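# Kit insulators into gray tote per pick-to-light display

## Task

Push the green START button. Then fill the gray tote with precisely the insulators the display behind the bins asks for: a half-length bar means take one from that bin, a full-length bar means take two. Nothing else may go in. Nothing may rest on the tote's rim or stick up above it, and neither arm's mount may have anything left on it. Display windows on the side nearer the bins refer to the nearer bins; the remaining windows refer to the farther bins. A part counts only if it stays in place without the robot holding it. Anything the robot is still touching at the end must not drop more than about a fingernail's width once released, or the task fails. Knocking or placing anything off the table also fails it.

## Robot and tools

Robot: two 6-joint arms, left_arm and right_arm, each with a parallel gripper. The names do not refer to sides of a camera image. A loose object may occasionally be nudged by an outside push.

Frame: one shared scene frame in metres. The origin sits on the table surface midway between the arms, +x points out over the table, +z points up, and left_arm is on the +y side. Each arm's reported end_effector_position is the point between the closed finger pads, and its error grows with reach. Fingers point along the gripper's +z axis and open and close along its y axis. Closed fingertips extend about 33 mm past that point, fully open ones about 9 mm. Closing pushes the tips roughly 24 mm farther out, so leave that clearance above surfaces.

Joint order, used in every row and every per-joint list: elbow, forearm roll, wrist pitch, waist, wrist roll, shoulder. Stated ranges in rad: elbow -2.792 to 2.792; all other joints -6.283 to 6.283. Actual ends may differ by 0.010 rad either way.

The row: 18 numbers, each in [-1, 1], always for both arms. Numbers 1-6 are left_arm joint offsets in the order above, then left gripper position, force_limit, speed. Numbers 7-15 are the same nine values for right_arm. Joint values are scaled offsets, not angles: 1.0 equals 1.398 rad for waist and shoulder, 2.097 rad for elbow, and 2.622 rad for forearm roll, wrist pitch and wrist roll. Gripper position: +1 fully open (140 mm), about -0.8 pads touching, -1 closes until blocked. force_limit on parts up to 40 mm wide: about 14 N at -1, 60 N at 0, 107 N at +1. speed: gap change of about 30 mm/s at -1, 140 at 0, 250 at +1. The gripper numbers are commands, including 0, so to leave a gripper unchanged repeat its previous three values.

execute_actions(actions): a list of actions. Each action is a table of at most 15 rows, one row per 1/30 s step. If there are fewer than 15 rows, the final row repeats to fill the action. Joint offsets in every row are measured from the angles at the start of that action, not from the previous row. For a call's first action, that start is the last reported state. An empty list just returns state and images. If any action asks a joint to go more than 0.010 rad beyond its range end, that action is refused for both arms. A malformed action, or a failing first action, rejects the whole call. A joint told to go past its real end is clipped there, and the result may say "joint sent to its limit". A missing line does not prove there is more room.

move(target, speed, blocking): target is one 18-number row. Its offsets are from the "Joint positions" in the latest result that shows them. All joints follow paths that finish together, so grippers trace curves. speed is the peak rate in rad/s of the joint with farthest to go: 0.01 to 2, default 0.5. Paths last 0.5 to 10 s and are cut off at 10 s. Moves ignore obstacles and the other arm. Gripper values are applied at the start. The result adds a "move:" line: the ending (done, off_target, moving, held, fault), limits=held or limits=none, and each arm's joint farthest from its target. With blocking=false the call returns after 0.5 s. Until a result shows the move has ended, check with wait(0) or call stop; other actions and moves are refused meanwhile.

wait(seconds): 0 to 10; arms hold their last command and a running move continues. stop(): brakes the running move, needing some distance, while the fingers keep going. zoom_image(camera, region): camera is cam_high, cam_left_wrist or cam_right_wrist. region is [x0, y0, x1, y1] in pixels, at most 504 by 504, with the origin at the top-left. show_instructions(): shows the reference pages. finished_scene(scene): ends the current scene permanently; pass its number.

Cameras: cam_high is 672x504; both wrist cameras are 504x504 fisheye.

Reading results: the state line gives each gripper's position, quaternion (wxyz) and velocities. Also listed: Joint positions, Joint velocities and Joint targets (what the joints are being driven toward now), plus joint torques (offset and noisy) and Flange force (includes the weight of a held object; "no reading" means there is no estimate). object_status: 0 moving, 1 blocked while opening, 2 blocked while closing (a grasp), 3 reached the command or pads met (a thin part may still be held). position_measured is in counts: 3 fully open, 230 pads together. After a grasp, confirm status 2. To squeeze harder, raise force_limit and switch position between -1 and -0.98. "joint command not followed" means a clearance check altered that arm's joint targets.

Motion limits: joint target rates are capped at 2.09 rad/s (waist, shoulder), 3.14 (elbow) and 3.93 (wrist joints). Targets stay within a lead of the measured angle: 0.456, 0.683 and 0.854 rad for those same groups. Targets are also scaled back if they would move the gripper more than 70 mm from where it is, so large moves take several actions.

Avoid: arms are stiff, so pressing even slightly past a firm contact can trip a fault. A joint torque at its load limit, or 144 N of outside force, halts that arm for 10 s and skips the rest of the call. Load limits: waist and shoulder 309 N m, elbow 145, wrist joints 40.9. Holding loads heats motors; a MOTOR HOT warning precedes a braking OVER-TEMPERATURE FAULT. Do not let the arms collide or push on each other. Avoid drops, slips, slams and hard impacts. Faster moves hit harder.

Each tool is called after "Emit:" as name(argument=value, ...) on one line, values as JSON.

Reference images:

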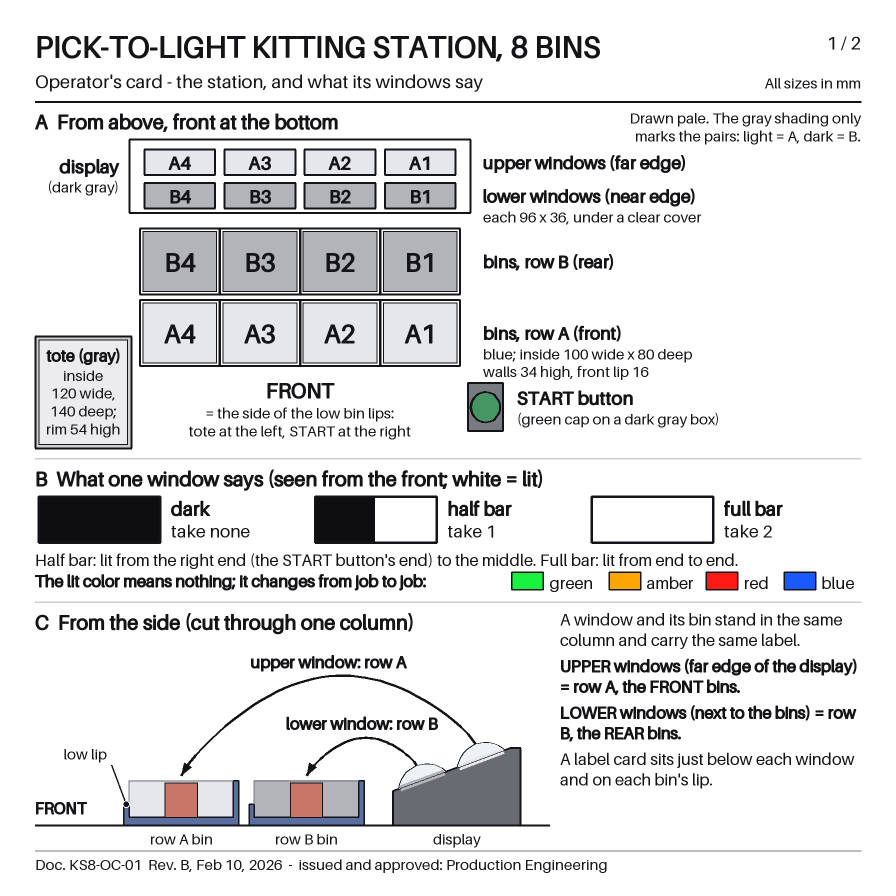

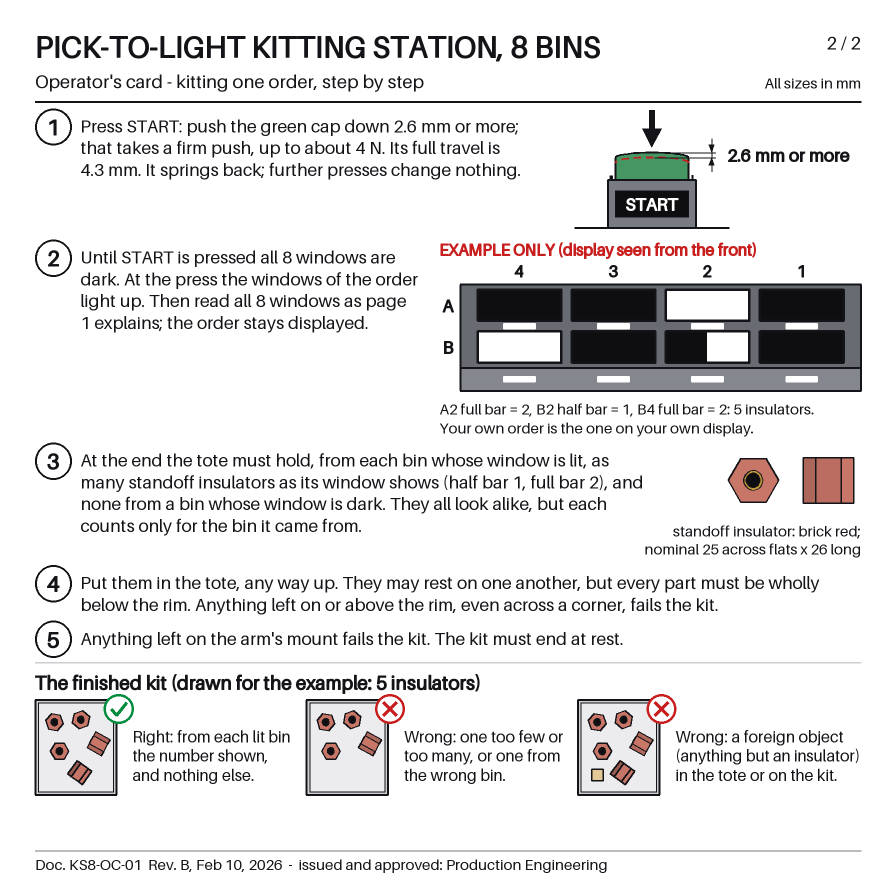

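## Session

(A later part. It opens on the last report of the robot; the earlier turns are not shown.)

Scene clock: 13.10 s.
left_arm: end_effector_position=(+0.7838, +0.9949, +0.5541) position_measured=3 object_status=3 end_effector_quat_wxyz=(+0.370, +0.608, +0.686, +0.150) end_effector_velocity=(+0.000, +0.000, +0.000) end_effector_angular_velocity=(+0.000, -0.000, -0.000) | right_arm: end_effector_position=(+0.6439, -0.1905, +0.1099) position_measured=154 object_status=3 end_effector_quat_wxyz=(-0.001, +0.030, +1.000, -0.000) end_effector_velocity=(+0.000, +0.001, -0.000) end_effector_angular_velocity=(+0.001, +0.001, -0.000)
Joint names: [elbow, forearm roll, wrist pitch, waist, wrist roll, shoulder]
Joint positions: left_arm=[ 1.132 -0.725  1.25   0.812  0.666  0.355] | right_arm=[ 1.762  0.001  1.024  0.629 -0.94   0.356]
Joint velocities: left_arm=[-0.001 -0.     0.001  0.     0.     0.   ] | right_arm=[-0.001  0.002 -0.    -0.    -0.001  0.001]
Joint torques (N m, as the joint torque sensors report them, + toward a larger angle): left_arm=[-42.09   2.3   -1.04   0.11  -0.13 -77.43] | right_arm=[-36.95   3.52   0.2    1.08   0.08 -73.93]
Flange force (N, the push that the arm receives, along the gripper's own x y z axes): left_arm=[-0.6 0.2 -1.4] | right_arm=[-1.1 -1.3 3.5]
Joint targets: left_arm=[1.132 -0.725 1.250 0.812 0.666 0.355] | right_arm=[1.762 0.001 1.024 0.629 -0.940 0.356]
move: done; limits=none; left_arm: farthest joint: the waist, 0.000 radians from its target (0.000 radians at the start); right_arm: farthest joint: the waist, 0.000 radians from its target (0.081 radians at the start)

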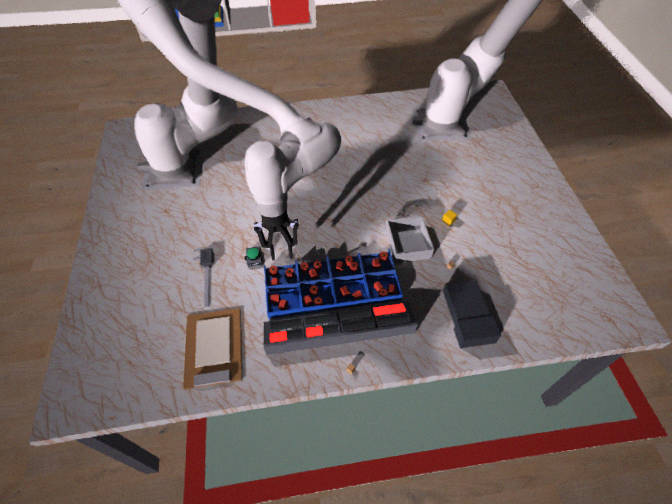

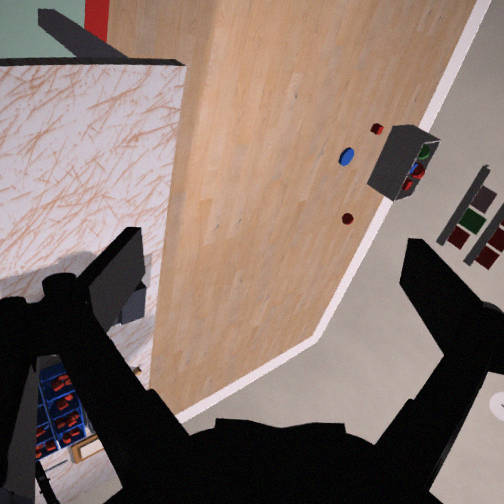

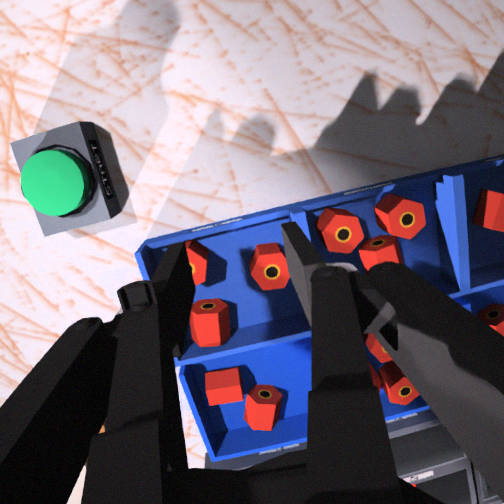

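Emit:
move(target=[0,0,0,0,0,0,1,0,0,-0.0114,0,-0.016,0.0014,0,0.047,-0.4,0,1], speed=0.3)

Scene clock: 14.23 s.
left_arm: end_effector_position=(+0.7838, +0.9949, +0.5541) position_measured=3 object_status=3 end_effector_quat_wxyz=(+0.370, +0.608, +0.686, +0.150) end_effector_velocity=(-0.001, +0.001, +0.000) end_effector_angular_velocity=(-0.000, -0.000, +0.001) | right_arm: end_effector_position=(+0.6642, -0.1757, +0.0748) position_measured=179 object_status=3 end_effector_quat_wxyz=(-0.001, +0.029, +1.000, -0.000) end_effector_velocity=(+0.000, -0.000, -0.000) end_effector_angular_velocity=(-0.001, -0.001, +0.001)
Joint names: [elbow, forearm roll, wrist pitch, waist, wrist roll, shoulder]
Joint positions: left_arm=[ 1.132 -0.725  1.25   0.812  0.666  0.355] | right_arm=[ 1.738  0.001  0.982  0.631 -0.94   0.422]
Joint velocities: left_arm=[-0.    -0.     0.     0.001  0.     0.   ] | right_arm=[-0.    -0.002 -0.     0.     0.     0.001]
Joint torques (N m, as the joint torque sensors report them, + toward a larger angle): left_arm=[-42.87   2.28  -0.7   -1.92  -0.19 -76.22] | right_arm=[-35.04   3.48   0.15  -0.57  -0.08 -77.22]
Flange force (N, the push that the arm receives, along the gripper's own x y z axes): left_arm=[-0.5 -5.1 -2.6] | right_arm=[1.3 0.2 0.7]
Joint targets: left_arm=[1.132 -0.725 1.250 0.812 0.666 0.355] | right_arm=[1.738 0.001 0.982 0.631 -0.940 0.422]
move: done; limits=none; left_arm: farthest joint: the waist, 0.000 radians from its target (0.000 radians at the start); right_arm: farthest joint: the waist, 0.000 radians from its target (0.002 radians at the start)

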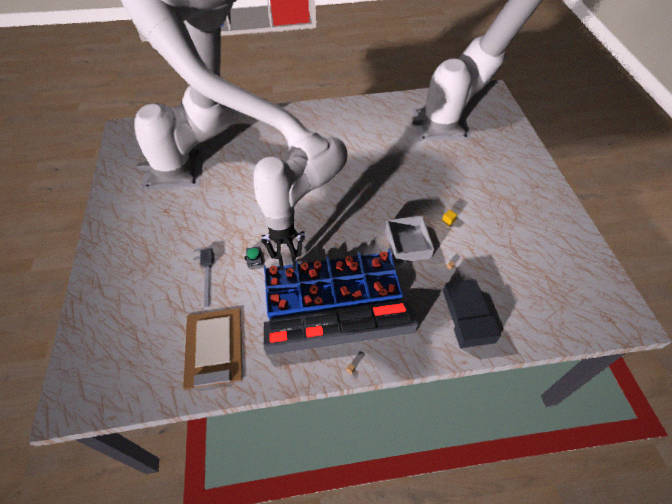

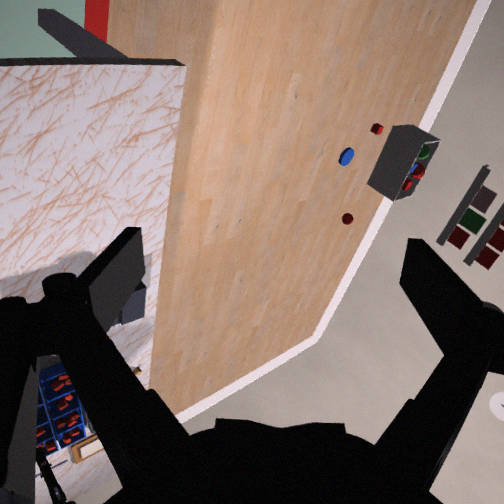

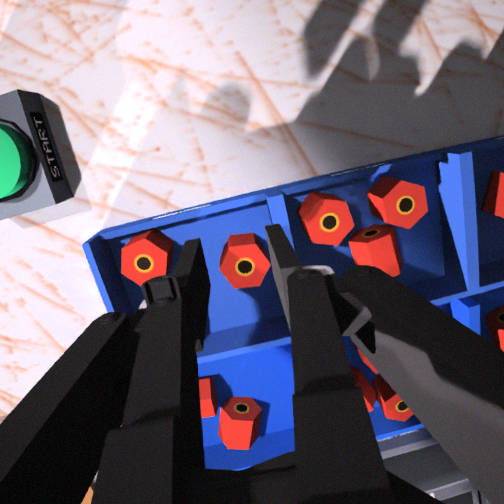

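Emit:
move(target=[0,0,0,0,0,0,1,0,0,0.0055,0,-0.019,0,0,0.027,-0.4,0,1], speed=0.1)

Emit:
move(target=[0,0,0,0,0,0,1,0,0,0,0,0,0,0,0,-1,-0.5,0])

Scene clock: 24.77 s.
left_arm: end_effector_position=(+0.7838, +0.9949, +0.5541) position_measured=3 object_status=3 end_effector_quat_wxyz=(+0.370, +0.608, +0.686, +0.150) end_effector_velocity=(+0.000, -0.000, -0.001) end_effector_angular_velocity=(-0.001, +0.001, -0.001) | right_arm: end_effector_position=(+0.6656, -0.1748, +0.0669) position_measured=179 object_status=3 end_effector_quat_wxyz=(-0.001, +0.029, +1.000, -0.000) end_effector_velocity=(+0.000, -0.000, +0.000) end_effector_angular_velocity=(-0.001, -0.001, +0.001)
Joint names: [elbow, forearm roll, wrist pitch, waist, wrist roll, shoulder]
Joint positions: left_arm=[ 1.132 -0.725  1.25   0.812  0.666  0.355] | right_arm=[ 1.74   0.001  0.971  0.631 -0.94   0.432]
Joint velocities: left_arm=[ 0.001  0.    -0.    -0.001  0.     0.001] | right_arm=[-0.    -0.002 -0.     0.     0.001 -0.   ]
Joint torques (N m, as the joint torque sensors report them, + toward a larger angle): left_arm=[-41.76   2.22  -0.77   0.26  -0.16 -76.33] | right_arm=[-29.64   3.78  -2.66  -0.51  -0.28 -61.73]
Flange force (N, the push that the arm receives, along the gripper's own x y z axes): left_arm=[-1.3 -0.6 -1.2] | right_arm=[8.1 -5.1 -22.5]
Joint targets: left_arm=[1.132 -0.725 1.250 0.812 0.666 0.355] | right_arm=[1.740 0.001 0.971 0.631 -0.940 0.432]
FORCE FAULT: contact force on the right arm reached its limit, and that arm stopped for 10 seconds. The contact can be on any part of that arm, not only on its tool. That time counts as 19 of the actions that you can send in this scene. That arm's remaining commands of this call were not run. That arm holds still and accepts commands again. Move the arm away from the contact; if what it grips holds it there, let go first. Pushing or pulling that hard again can fault the arm again.
move: fault (right_arm); limits=none; left_arm: farthest joint: the waist, 0.000 radians from its target (0.000 radians at the start); right_arm: farthest joint: the wrist pitch, 0.039 radians from its target (0.050 radians at the start)

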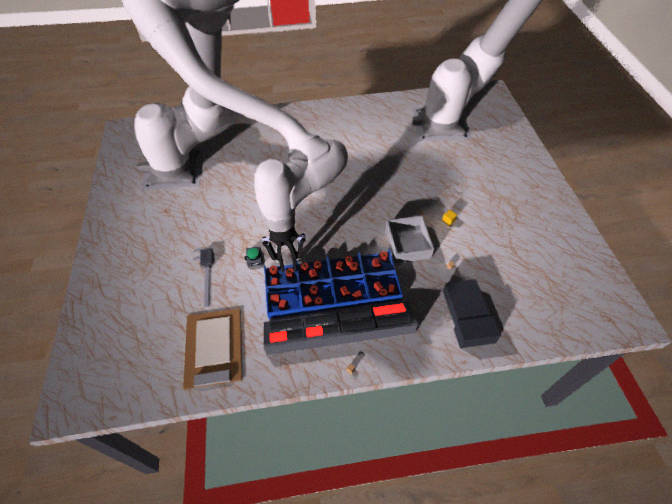

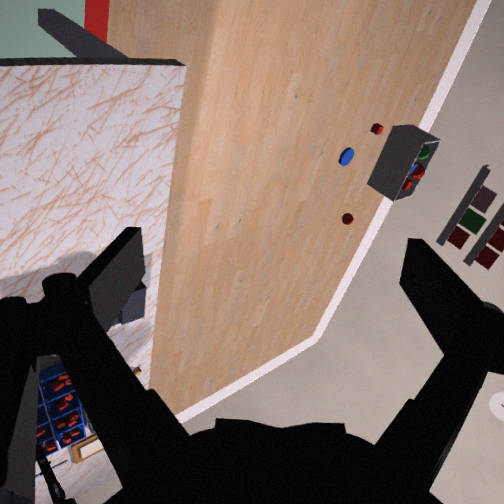

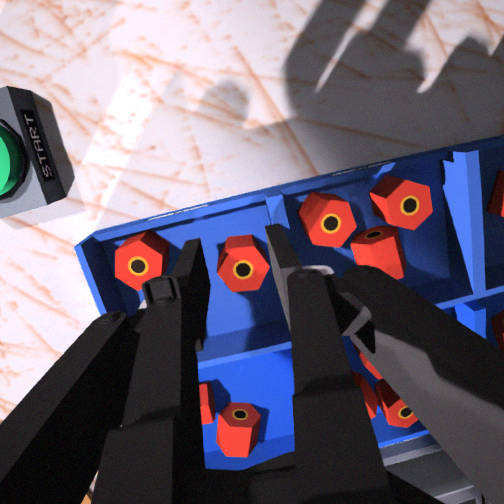

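not run: a fault stop came before this call.

Emit:
move(target=[0,0,0,0,0,0,1,0,0,-0.008,0,0.008,0,0.6,-0.003,-0.4,0,1], speed=1.5)

Scene clock: 26.73 s.
left_arm: end_effector_position=(+0.7838, +0.9949, +0.5541) position_measured=3 object_status=3 end_effector_quat_wxyz=(+0.370, +0.608, +0.686, +0.150) end_effector_velocity=(+0.000, +0.000, +0.000) end_effector_angular_velocity=(+0.000, -0.000, +0.000) | right_arm: end_effector_position=(+0.6691, -0.1725, +0.0778) position_measured=179 object_status=3 end_effector_quat_wxyz=(-0.000, +0.728, +0.686, -0.001) end_effector_velocity=(-0.000, +0.000, +0.000) end_effector_angular_velocity=(+0.001, +0.000, -0.002)
Joint names: [elbow, forearm roll, wrist pitch, waist, wrist roll, shoulder]
Joint positions: left_arm=[ 1.132 -0.725  1.25   0.812  0.666  0.355] | right_arm=[1.723 0.001 0.992 0.631 0.633 0.427]
Joint velocities: left_arm=[-0.  0. -0. -0. -0.  0.] | right_arm=[-0.     0.001  0.    -0.     0.001 -0.   ]
Joint torques (N m, as the joint torque sensors report them, + toward a larger angle): left_arm=[-42.     2.21  -0.92  -0.08  -0.24 -77.71] | right_arm=[-35.07   3.33   0.17   2.14   0.1  -78.03]
Flange force (N, the push that the arm receives, along the gripper's own x y z axes): left_arm=[0.3 0.5 -0.8] | right_arm=[-2.7 1.8 0.6]
Joint targets: left_arm=[1.132 -0.725 1.250 0.812 0.666 0.355] | right_arm=[1.723 0.001 0.992 0.631 0.633 0.427]
move: done; limits=none; left_arm: farthest joint: the waist, 0.000 radians from its target (0.000 radians at the start); right_arm: farthest joint: the waist, 0.000 radians from its target (0.000 radians at the start)

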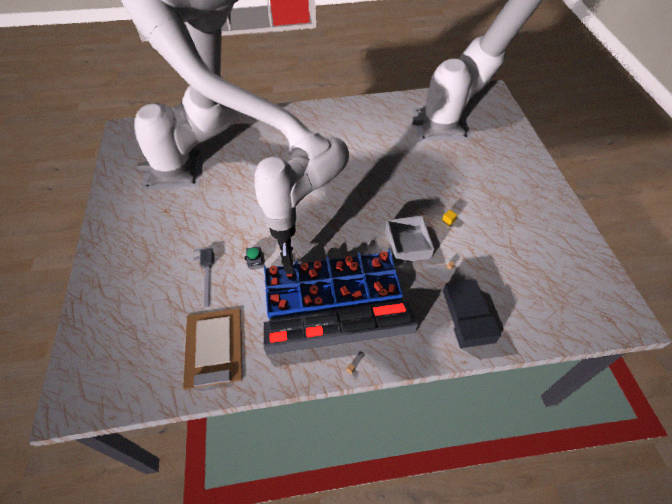

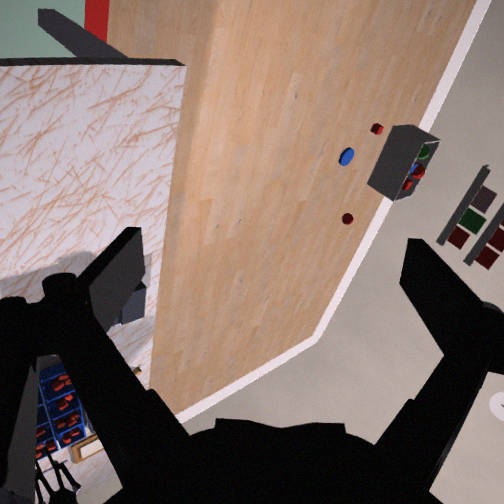

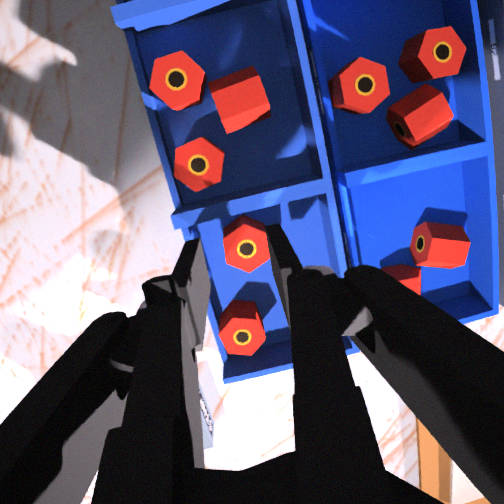

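Emit:
move(target=[0,0,0,0,0,0,1,0,0,-0.004,0,0.0008,-0.0013,0,0.0043,-0.4,0,1], speed=0.1)

Emit:
move(target=[0,0,0,0,0,0,1,0,0,0.011,0,-0.0214,0,0,0.0236,-0.4,0,1], speed=0.06)

Emit:
move(target=[0,0,0,0,0,0,1,0,0,0,0,0,0,0,0,-1,-0.5,0])

Scene clock: 27.80 s.
left_arm: end_effector_position=(+0.7838, +0.9949, +0.5541) position_measured=3 object_status=3 end_effector_quat_wxyz=(+0.370, +0.608, +0.686, +0.150) end_effector_velocity=(+0.000, +0.000, -0.000) end_effector_angular_velocity=(-0.000, +0.000, +0.000) | right_arm: end_effector_position=(+0.6734, -0.1713, +0.0773) position_measured=179 object_status=3 end_effector_quat_wxyz=(-0.000, +0.729, +0.685, -0.001) end_effector_velocity=(+0.000, +0.000, +0.000) end_effector_angular_velocity=(-0.001, -0.000, +0.002)
Joint names: [elbow, forearm roll, wrist pitch, waist, wrist roll, shoulder]
Joint positions: left_arm=[ 1.132 -0.725  1.25   0.812  0.666  0.355] | right_arm=[1.715 0.001 0.994 0.629 0.633 0.433]
Joint velocities: left_arm=[-0.     0.    -0.     0.     0.     0.001] | right_arm=[-0.001 -0.001  0.     0.    -0.001  0.   ]
Joint torques (N m, as the joint torque sensors report them, + toward a larger angle): left_arm=[-42.08   2.14  -0.85   0.52  -0.13 -77.13] | right_arm=[-33.81   3.86   0.03  -0.94   0.36 -80.17]
Flange force (N, the push that the arm receives, along the gripper's own x y z axes): left_arm=[-1.1 -0.5 -0.8] | right_arm=[3.7 3.1 0.7]
Joint targets: left_arm=[1.132 -0.725 1.250 0.812 0.666 0.355] | right_arm=[1.715 0.001 0.994 0.629 0.633 0.434]
move: done; limits=none; left_arm: farthest joint: the waist, 0.000 radians from its target (0.000 radians at the start); right_arm: farthest joint: the waist, 0.000 radians from its target (0.002 radians at the start)

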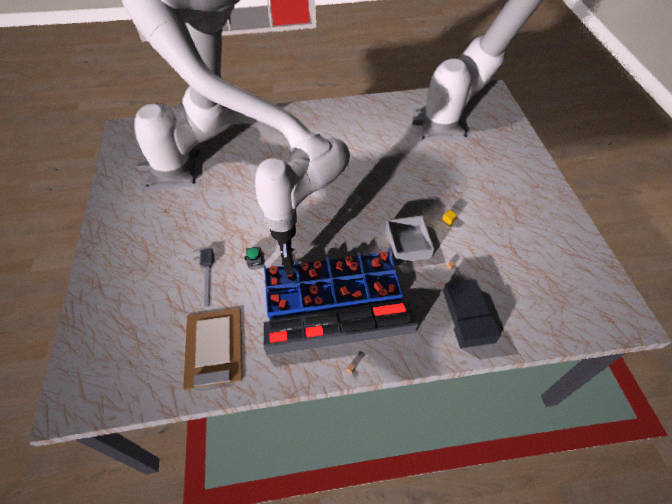

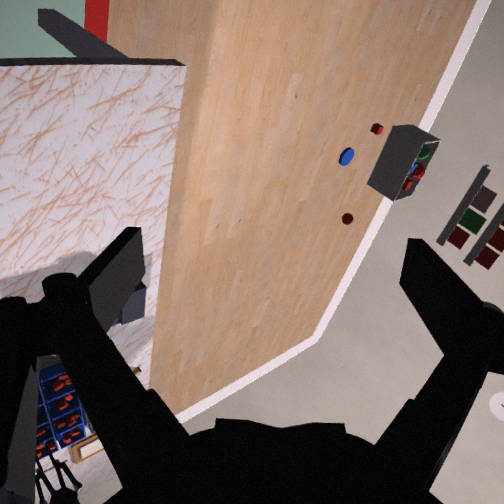

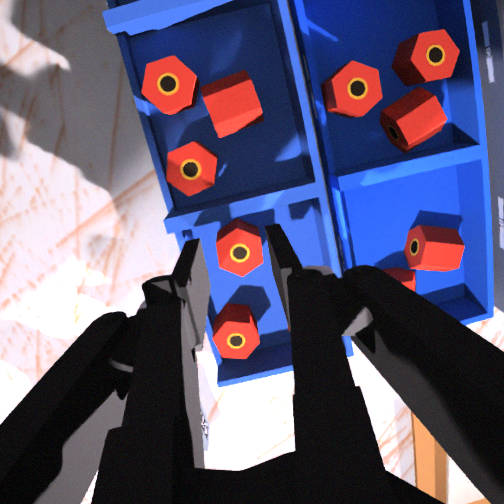

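Scene clock: 29.03 s.
left_arm: end_effector_position=(+0.7838, +0.9949, +0.5541) position_measured=3 object_status=3 end_effector_quat_wxyz=(+0.370, +0.608, +0.686, +0.150) end_effector_velocity=(+0.000, +0.000, -0.000) end_effector_angular_velocity=(-0.000, +0.000, +0.000) | right_arm: end_effector_position=(+0.6739, -0.1710, +0.0427) position_measured=179 object_status=3 end_effector_quat_wxyz=(-0.000, +0.729, +0.685, -0.000) end_effector_velocity=(-0.000, -0.000, -0.001) end_effector_angular_velocity=(-0.000, +0.001, +0.001)
Joint names: [elbow, forearm roll, wrist pitch, waist, wrist roll, shoulder]
Joint positions: left_arm=[ 1.132 -0.725  1.25   0.812  0.666  0.355] | right_arm=[1.738 0.001 0.938 0.629 0.633 0.466]
Joint velocities: left_arm=[-0.001 -0.     0.     0.    -0.     0.001] | right_arm=[ 0.001  0.    -0.     0.    -0.001  0.   ]
Joint torques (N m, as the joint torque sensors report them, + toward a larger angle): left_arm=[-42.33   2.08  -0.75  -0.49  -0.19 -77.35] | right_arm=[-35.32   3.73   0.68   1.29  -0.07 -82.66]
Flange force (N, the push that the arm receives, along the gripper's own x y z axes): left_arm=[-0.1 -1.3 -1.1] | right_arm=[-1.9 0.2 4.7]
Joint targets: left_arm=[1.132 -0.725 1.250 0.812 0.666 0.355] | right_arm=[1.738 0.001 0.938 0.629 0.633 0.466]
move: done; limits=none; left_arm: farthest joint: the waist, 0.000 radians from its target (0.000 radians at the start); right_arm: farthest joint: the waist, 0.000 radians from its target (0.000 radians at the start)

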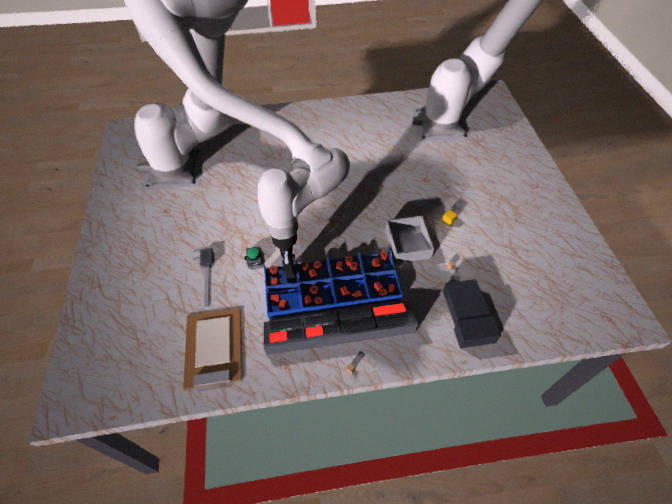

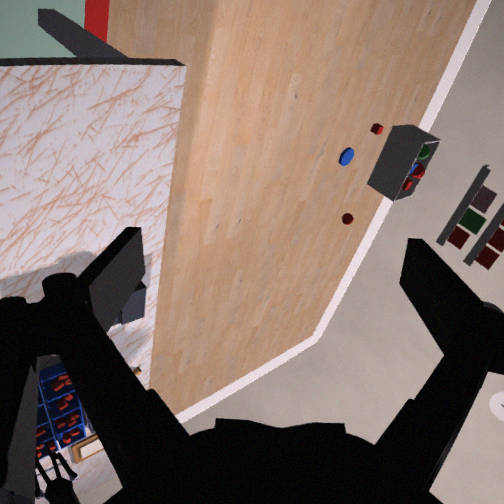

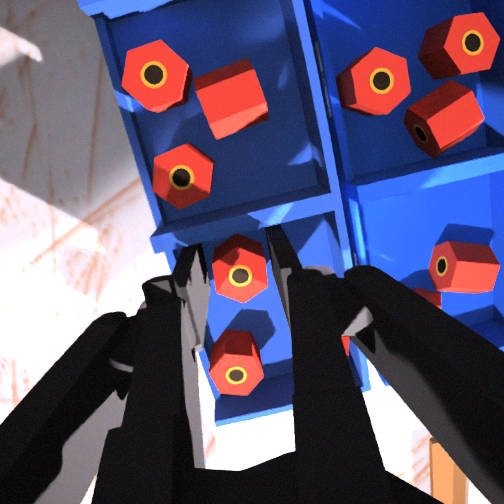

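Scene clock: 29.53 s.
left_arm: end_effector_position=(+0.7838, +0.9949, +0.5541) position_measured=3 object_status=3 end_effector_quat_wxyz=(+0.370, +0.608, +0.686, +0.150) end_effector_velocity=(-0.000, -0.000, -0.001) end_effector_angular_velocity=(-0.001, +0.001, +0.000) | right_arm: end_effector_position=(+0.6739, -0.1710, +0.0427) position_measured=195 object_status=2 end_effector_quat_wxyz=(-0.000, +0.729, +0.685, -0.000) end_effector_velocity=(-0.000, -0.000, -0.000) end_effector_angular_velocity=(-0.000, +0.000, -0.001)
Joint names: [elbow, forearm roll, wrist pitch, waist, wrist roll, shoulder]
Joint positions: left_arm=[ 1.132 -0.725  1.25   0.812  0.666  0.355] | right_arm=[1.738 0.001 0.938 0.629 0.633 0.466]
Joint velocities: left_arm=[ 0.001 -0.     0.     0.    -0.     0.   ] | right_arm=[ 0.001  0.    -0.     0.     0.001 -0.   ]
Joint torques (N m, as the joint torque sensors report them, + toward a larger angle): left_arm=[-41.59   2.14  -0.98   1.5   -0.32 -78.03] | right_arm=[-30.04   3.66   0.36   3.44   0.   -75.38]
Flange force (N, the push that the arm receives, along the gripper's own x y z axes): left_arm=[-0.3 2.6 0.3] | right_arm=[-3.2 3.6 -6.2]
Joint targets: left_arm=[1.132 -0.725 1.250 0.812 0.666 0.355] | right_arm=[1.738 0.001 0.938 0.629 0.633 0.466]
move: done; limits=none; left_arm: farthest joint: the waist, 0.000 radians from its target (0.000 radians at the start); right_arm: farthest joint: the waist, 0.000 radians from its target (0.000 radians at the start)

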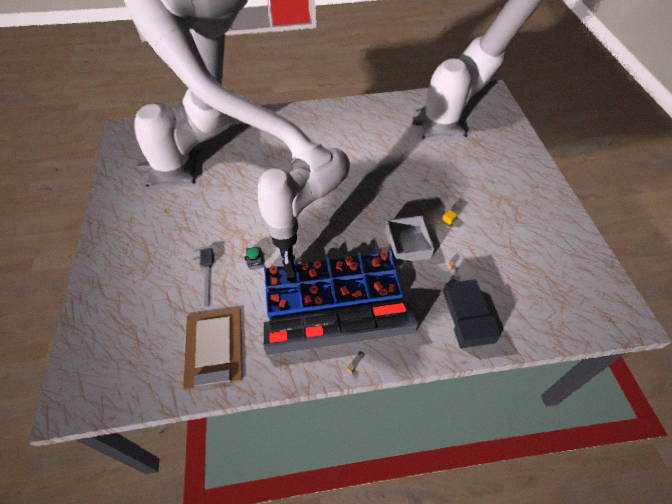

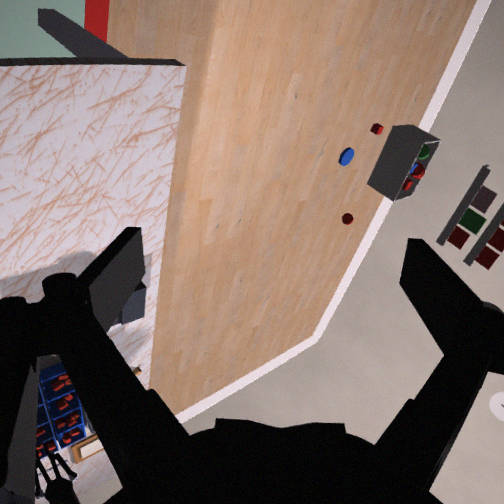

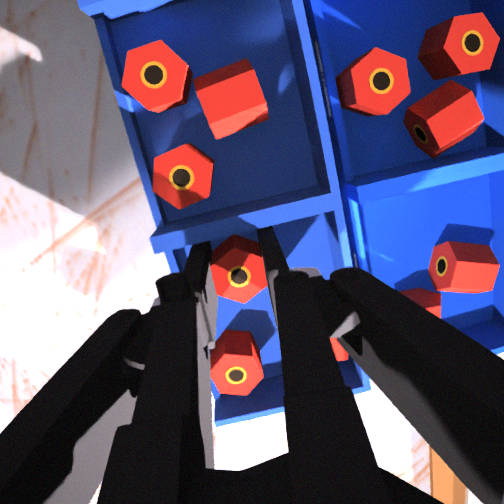

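Emit:
move(target=[0,0,0,0,0,0,1,0,0,-0.0324,0,0.063,0,0,-0.069,-1,-0.5,0], speed=0.4)

Emit:
move(target=[0,0,0,0,0,0,1,0,0,-0.32,0,0.097,0.2925,0.156,0.2975,-1,-0.5,0], speed=0.8)

Scene clock: 31.13 s.
left_arm: end_effector_position=(+0.7838, +0.9949, +0.5541) position_measured=3 object_status=3 end_effector_quat_wxyz=(+0.370, +0.608, +0.686, +0.150) end_effector_velocity=(-0.000, +0.000, -0.000) end_effector_angular_velocity=(-0.001, +0.001, +0.000) | right_arm: end_effector_position=(+0.6682, -0.1746, +0.1451) position_measured=195 object_status=2 end_effector_quat_wxyz=(-0.000, +0.729, +0.685, -0.001) end_effector_velocity=(+0.000, +0.000, +0.001) end_effector_angular_velocity=(+0.001, -0.000, +0.001)
Joint names: [elbow, forearm roll, wrist pitch, waist, wrist roll, shoulder]
Joint positions: left_arm=[ 1.132 -0.725  1.25   0.812  0.666  0.355] | right_arm=[1.67  0.001 1.103 0.629 0.633 0.37 ]
Joint velocities: left_arm=[ 0. -0.  0.  0. -0.  0.] | right_arm=[-0.001  0.     0.001 -0.    -0.002 -0.001]
Joint torques (N m, as the joint torque sensors report them, + toward a larger angle): left_arm=[-42.55   2.24  -1.     1.39  -0.38 -78.91] | right_arm=[-39.42   3.72   0.44  -0.61   0.17 -73.18]
Flange force (N, the push that the arm receives, along the gripper's own x y z axes): left_arm=[0.1 0.5 1.1] | right_arm=[-3.9 -5.8 1.9]
Joint targets: left_arm=[1.132 -0.725 1.250 0.812 0.666 0.355] | right_arm=[1.670 0.001 1.103 0.629 0.633 0.370]
move: done; limits=none; left_arm: farthest joint: the waist, 0.000 radians from its target (0.000 radians at the start); right_arm: farthest joint: the shoulder, 0.001 radians from its target (0.097 radians at the start)

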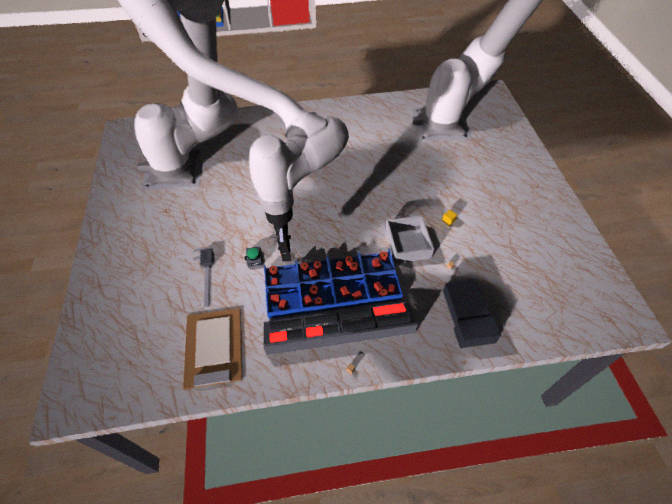

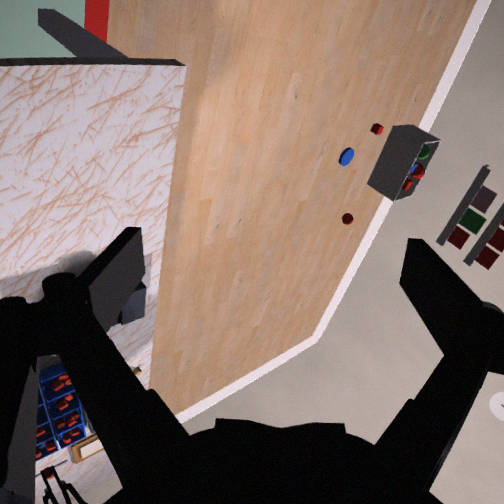

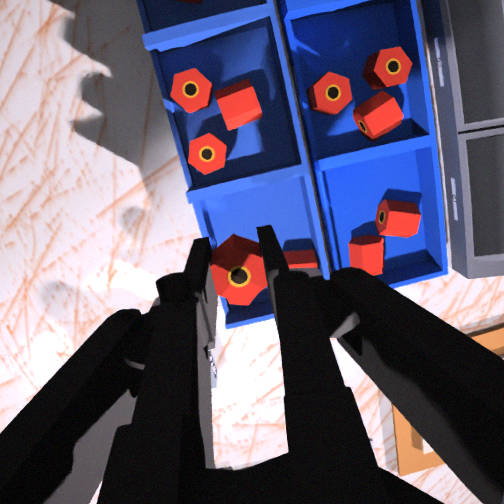

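Scene clock: 32.50 s.
left_arm: end_effector_position=(+0.7838, +0.9949, +0.5541) position_measured=3 object_status=3 end_effector_quat_wxyz=(+0.370, +0.608, +0.686, +0.150) end_effector_velocity=(+0.001, +0.000, -0.000) end_effector_angular_velocity=(+0.000, -0.001, +0.000) | right_arm: end_effector_position=(+0.5988, +0.2427, +0.1393) position_measured=195 object_status=2 end_effector_quat_wxyz=(-0.000, +0.729, +0.685, -0.001) end_effector_velocity=(-0.001, +0.001, -0.000) end_effector_angular_velocity=(+0.000, +0.001, -0.000)
Joint names: [elbow, forearm roll, wrist pitch, waist, wrist roll, shoulder]
Joint positions: left_arm=[ 1.132 -0.725  1.25   0.812  0.666  0.355] | right_arm=[0.999 0.001 1.357 1.038 1.042 0.786]
Joint velocities: left_arm=[-0.001  0.    -0.001 -0.     0.     0.001] | right_arm=[-0.001  0.001  0.001  0.001  0.001  0.001]
Joint torques (N m, as the joint torque sensors report them, + toward a larger angle): left_arm=[-42.46   2.13  -1.1   -0.29  -0.21 -78.44] | right_arm=[ -42.02    4.32    0.42   -2.04    0.05 -117.39]
Flange force (N, the push that the arm receives, along the gripper's own x y z axes): left_arm=[0.7 0.4 -0.7] | right_arm=[2.1 -0.9 3.5]
Joint targets: left_arm=[1.132 -0.725 1.250 0.812 0.666 0.355] | right_arm=[0.999 0.001 1.357 1.038 1.042 0.786]
move: done; limits=none; left_arm: farthest joint: the waist, 0.000 radians from its target (0.000 radians at the start); right_arm: farthest joint: the waist, 0.000 radians from its target (0.409 radians at the start)

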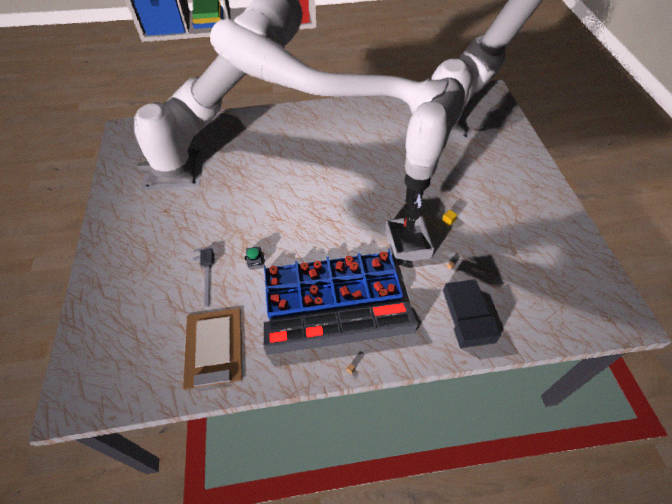

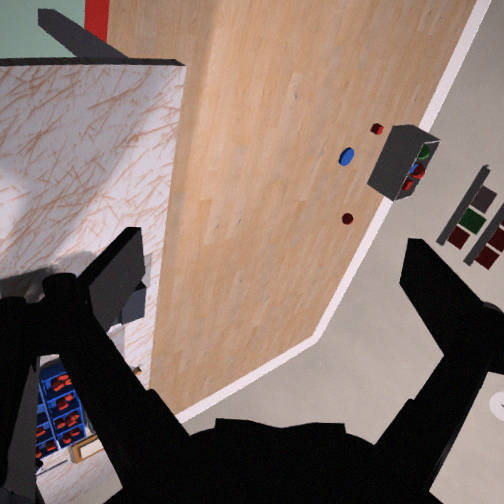

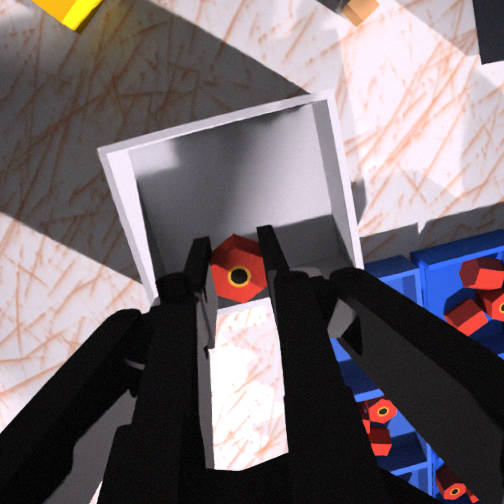

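Emit:
move(target=[0,0,0,0,0,0,1,0,0,-0.0086,0,-0.031,0,0,0.071,-1,-0.5,0], speed=0.2)

Emit:
move(target=[0,0,0,0,0,0,1,0,0,0,0,0,0,0,0,-0.4,-0.5,0])

Emit:
move(target=[0,0,0,0,0,0,1,0,0,0.0086,0,0.031,0,0,-0.071,-0.4,-0.5,0], speed=0.4)

Scene clock: 33.77 s.
left_arm: end_effector_position=(+0.7838, +0.9949, +0.5541) position_measured=3 object_status=3 end_effector_quat_wxyz=(+0.370, +0.608, +0.686, +0.150) end_effector_velocity=(-0.000, -0.001, -0.000) end_effector_angular_velocity=(-0.001, +0.000, -0.000) | right_arm: end_effector_position=(+0.6153, +0.2676, +0.0498) position_measured=195 object_status=2 end_effector_quat_wxyz=(-0.000, +0.729, +0.685, -0.000) end_effector_velocity=(+0.000, -0.000, -0.001) end_effector_angular_velocity=(-0.001, -0.000, -0.001)
Joint names: [elbow, forearm roll, wrist pitch, waist, wrist roll, shoulder]
Joint positions: left_arm=[ 1.132 -0.725  1.25   0.812  0.666  0.355] | right_arm=[0.981 0.001 1.276 1.038 1.042 0.885]
Joint velocities: left_arm=[ 0.001  0.     0.    -0.    -0.    -0.   ] | right_arm=[ 0.    -0.001 -0.     0.     0.001  0.001]
Joint torques (N m, as the joint torque sensors report them, + toward a larger angle): left_arm=[-42.28   2.19  -1.11   0.9   -0.12 -78.36] | right_arm=[ -39.74    4.52   -0.05    1.29   -0.02 -121.48]
Flange force (N, the push that the arm receives, along the gripper's own x y z axes): left_arm=[-0.5 1.1 -0.1] | right_arm=[2.2 2.6 0.6]
Joint targets: left_arm=[1.132 -0.725 1.250 0.812 0.666 0.355] | right_arm=[0.981 0.001 1.276 1.038 1.042 0.885]
move: done; limits=none; left_arm: farthest joint: the waist, 0.000 radians from its target (0.000 radians at the start); right_arm: farthest joint: the waist, 0.000 radians from its target (0.000 radians at the start)

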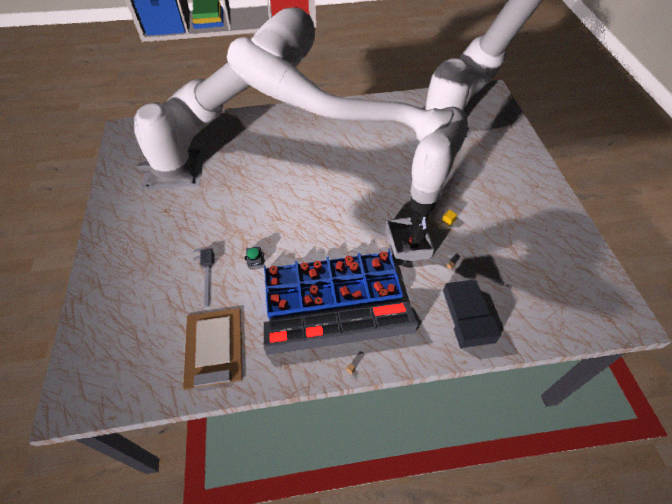

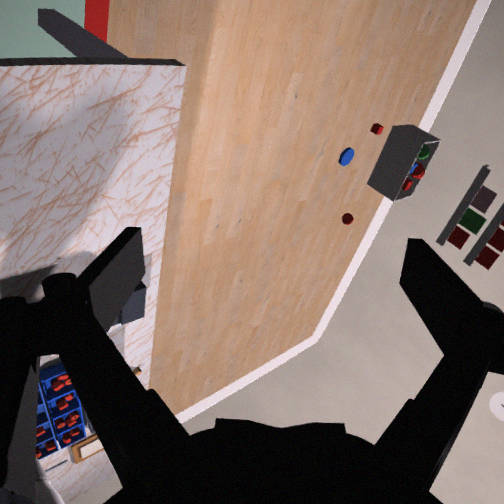

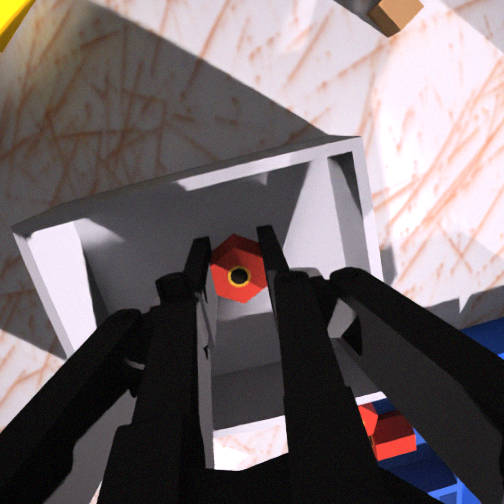

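Scene clock: 34.27 s.
left_arm: end_effector_position=(+0.7838, +0.9949, +0.5541) position_measured=3 object_status=3 end_effector_quat_wxyz=(+0.370, +0.608, +0.686, +0.150) end_effector_velocity=(-0.000, +0.001, -0.001) end_effector_angular_velocity=(-0.001, +0.001, +0.001) | right_arm: end_effector_position=(+0.6153, +0.2676, +0.0498) position_measured=179 object_status=3 end_effector_quat_wxyz=(-0.000, +0.729, +0.685, -0.000) end_effector_velocity=(+0.000, -0.000, -0.000) end_effector_angular_velocity=(-0.000, -0.001, -0.001)
Joint names: [elbow, forearm roll, wrist pitch, waist, wrist roll, shoulder]
Joint positions: left_arm=[ 1.132 -0.725  1.25   0.812  0.666  0.355] | right_arm=[0.981 0.001 1.276 1.038 1.042 0.885]
Joint velocities: left_arm=[ 0.001  0.    -0.     0.001 -0.     0.   ] | right_arm=[ 0.    -0.001 -0.     0.     0.001  0.   ]
Joint torques (N m, as the joint torque sensors report them, + toward a larger angle): left_arm=[-42.59   2.27  -0.86  -1.94  -0.31 -78.12] | right_arm=[ -39.37    4.11   -0.17    0.36   -0.11 -121.06]
Flange force (N, the push that the arm receives, along the gripper's own x y z axes): left_arm=[2.0 -1.9 -1.9] | right_arm=[3.5 2.1 0.1]
Joint targets: left_arm=[1.132 -0.725 1.250 0.812 0.666 0.355] | right_arm=[0.981 0.001 1.276 1.038 1.042 0.885]
move: done; limits=none; left_arm: farthest joint: the waist, 0.000 radians from its target (0.000 radians at the start); right_arm: farthest joint: the waist, 0.000 radians from its target (0.000 radians at the start)

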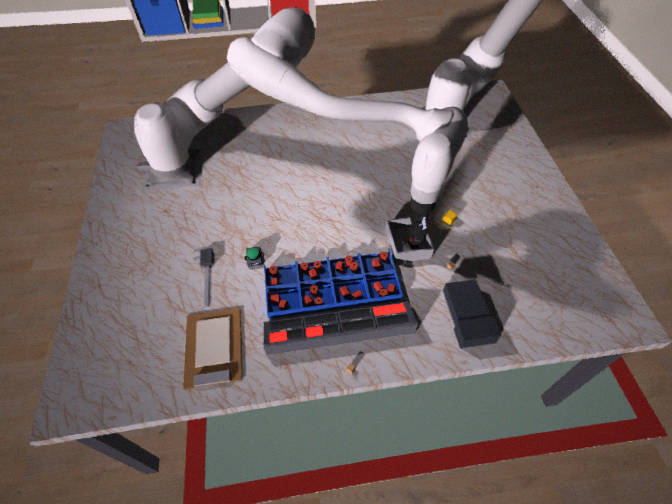

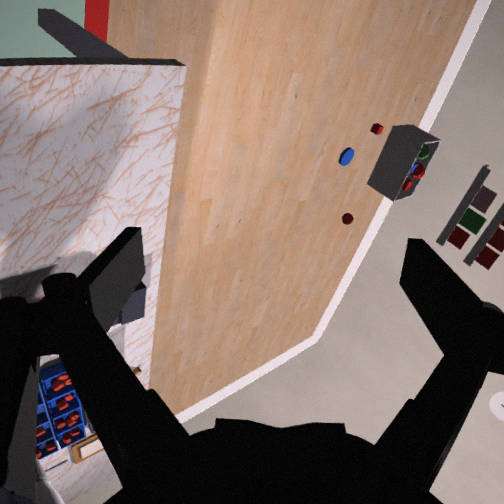

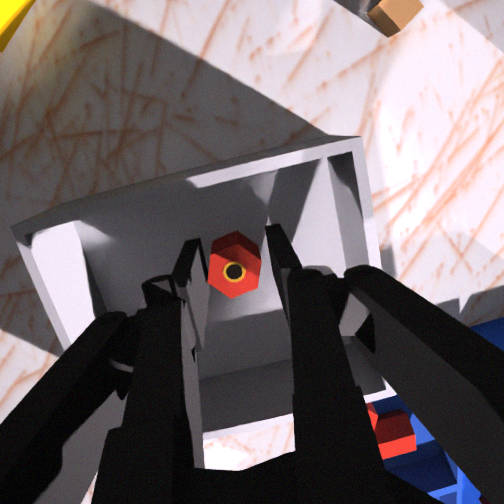

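Scene clock: 35.07 s.
left_arm: end_effector_position=(+0.7838, +0.9949, +0.5541) position_measured=3 object_status=3 end_effector_quat_wxyz=(+0.370, +0.608, +0.686, +0.150) end_effector_velocity=(+0.000, +0.000, +0.000) end_effector_angular_velocity=(+0.001, -0.001, +0.000) | right_arm: end_effector_position=(+0.5987, +0.2428, +0.1392) position_measured=179 object_status=3 end_effector_quat_wxyz=(-0.000, +0.729, +0.685, -0.001) end_effector_velocity=(+0.000, -0.001, +0.001) end_effector_angular_velocity=(-0.001, -0.001, +0.001)
Joint names: [elbow, forearm roll, wrist pitch, waist, wrist roll, shoulder]
Joint positions: left_arm=[ 1.132 -0.725  1.25   0.812  0.666  0.355] | right_arm=[0.999 0.001 1.357 1.038 1.042 0.786]
Joint velocities: left_arm=[-0.    -0.    -0.001 -0.     0.001 -0.   ] | right_arm=[ 0.    -0.001  0.    -0.    -0.001 -0.001]
Joint torques (N m, as the joint torque sensors report them, + toward a larger angle): left_arm=[-42.73   2.34  -0.97  -1.87  -0.2  -77.78] | right_arm=[ -41.31    3.88    0.04    1.93   -0.52 -116.78]
Flange force (N, the push that the arm receives, along the gripper's own x y z axes): left_arm=[1.0 -2.4 -2.6] | right_arm=[2.2 2.9 2.1]
Joint targets: left_arm=[1.132 -0.725 1.250 0.812 0.666 0.355] | right_arm=[0.999 0.001 1.357 1.038 1.042 0.786]
move: done; limits=none; left_arm: farthest joint: the waist, 0.000 radians from its target (0.000 radians at the start); right_arm: farthest joint: the waist, 0.000 radians from its target (0.000 radians at the start)

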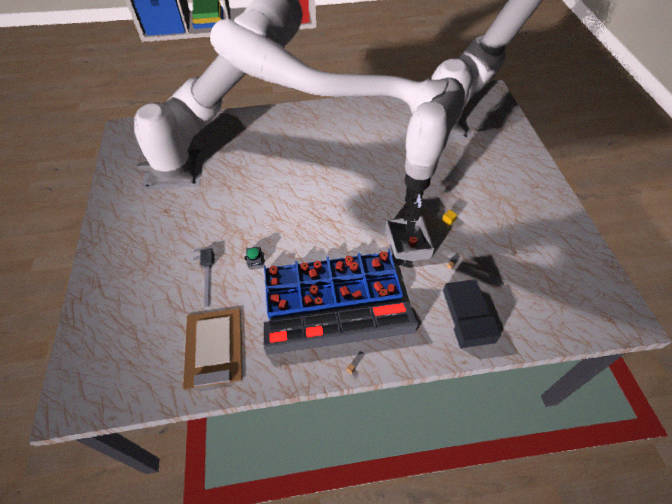

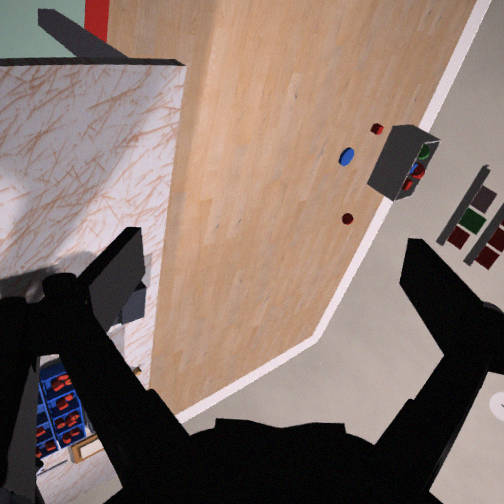

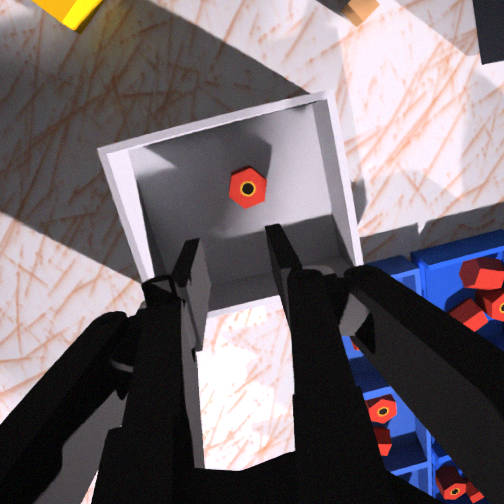

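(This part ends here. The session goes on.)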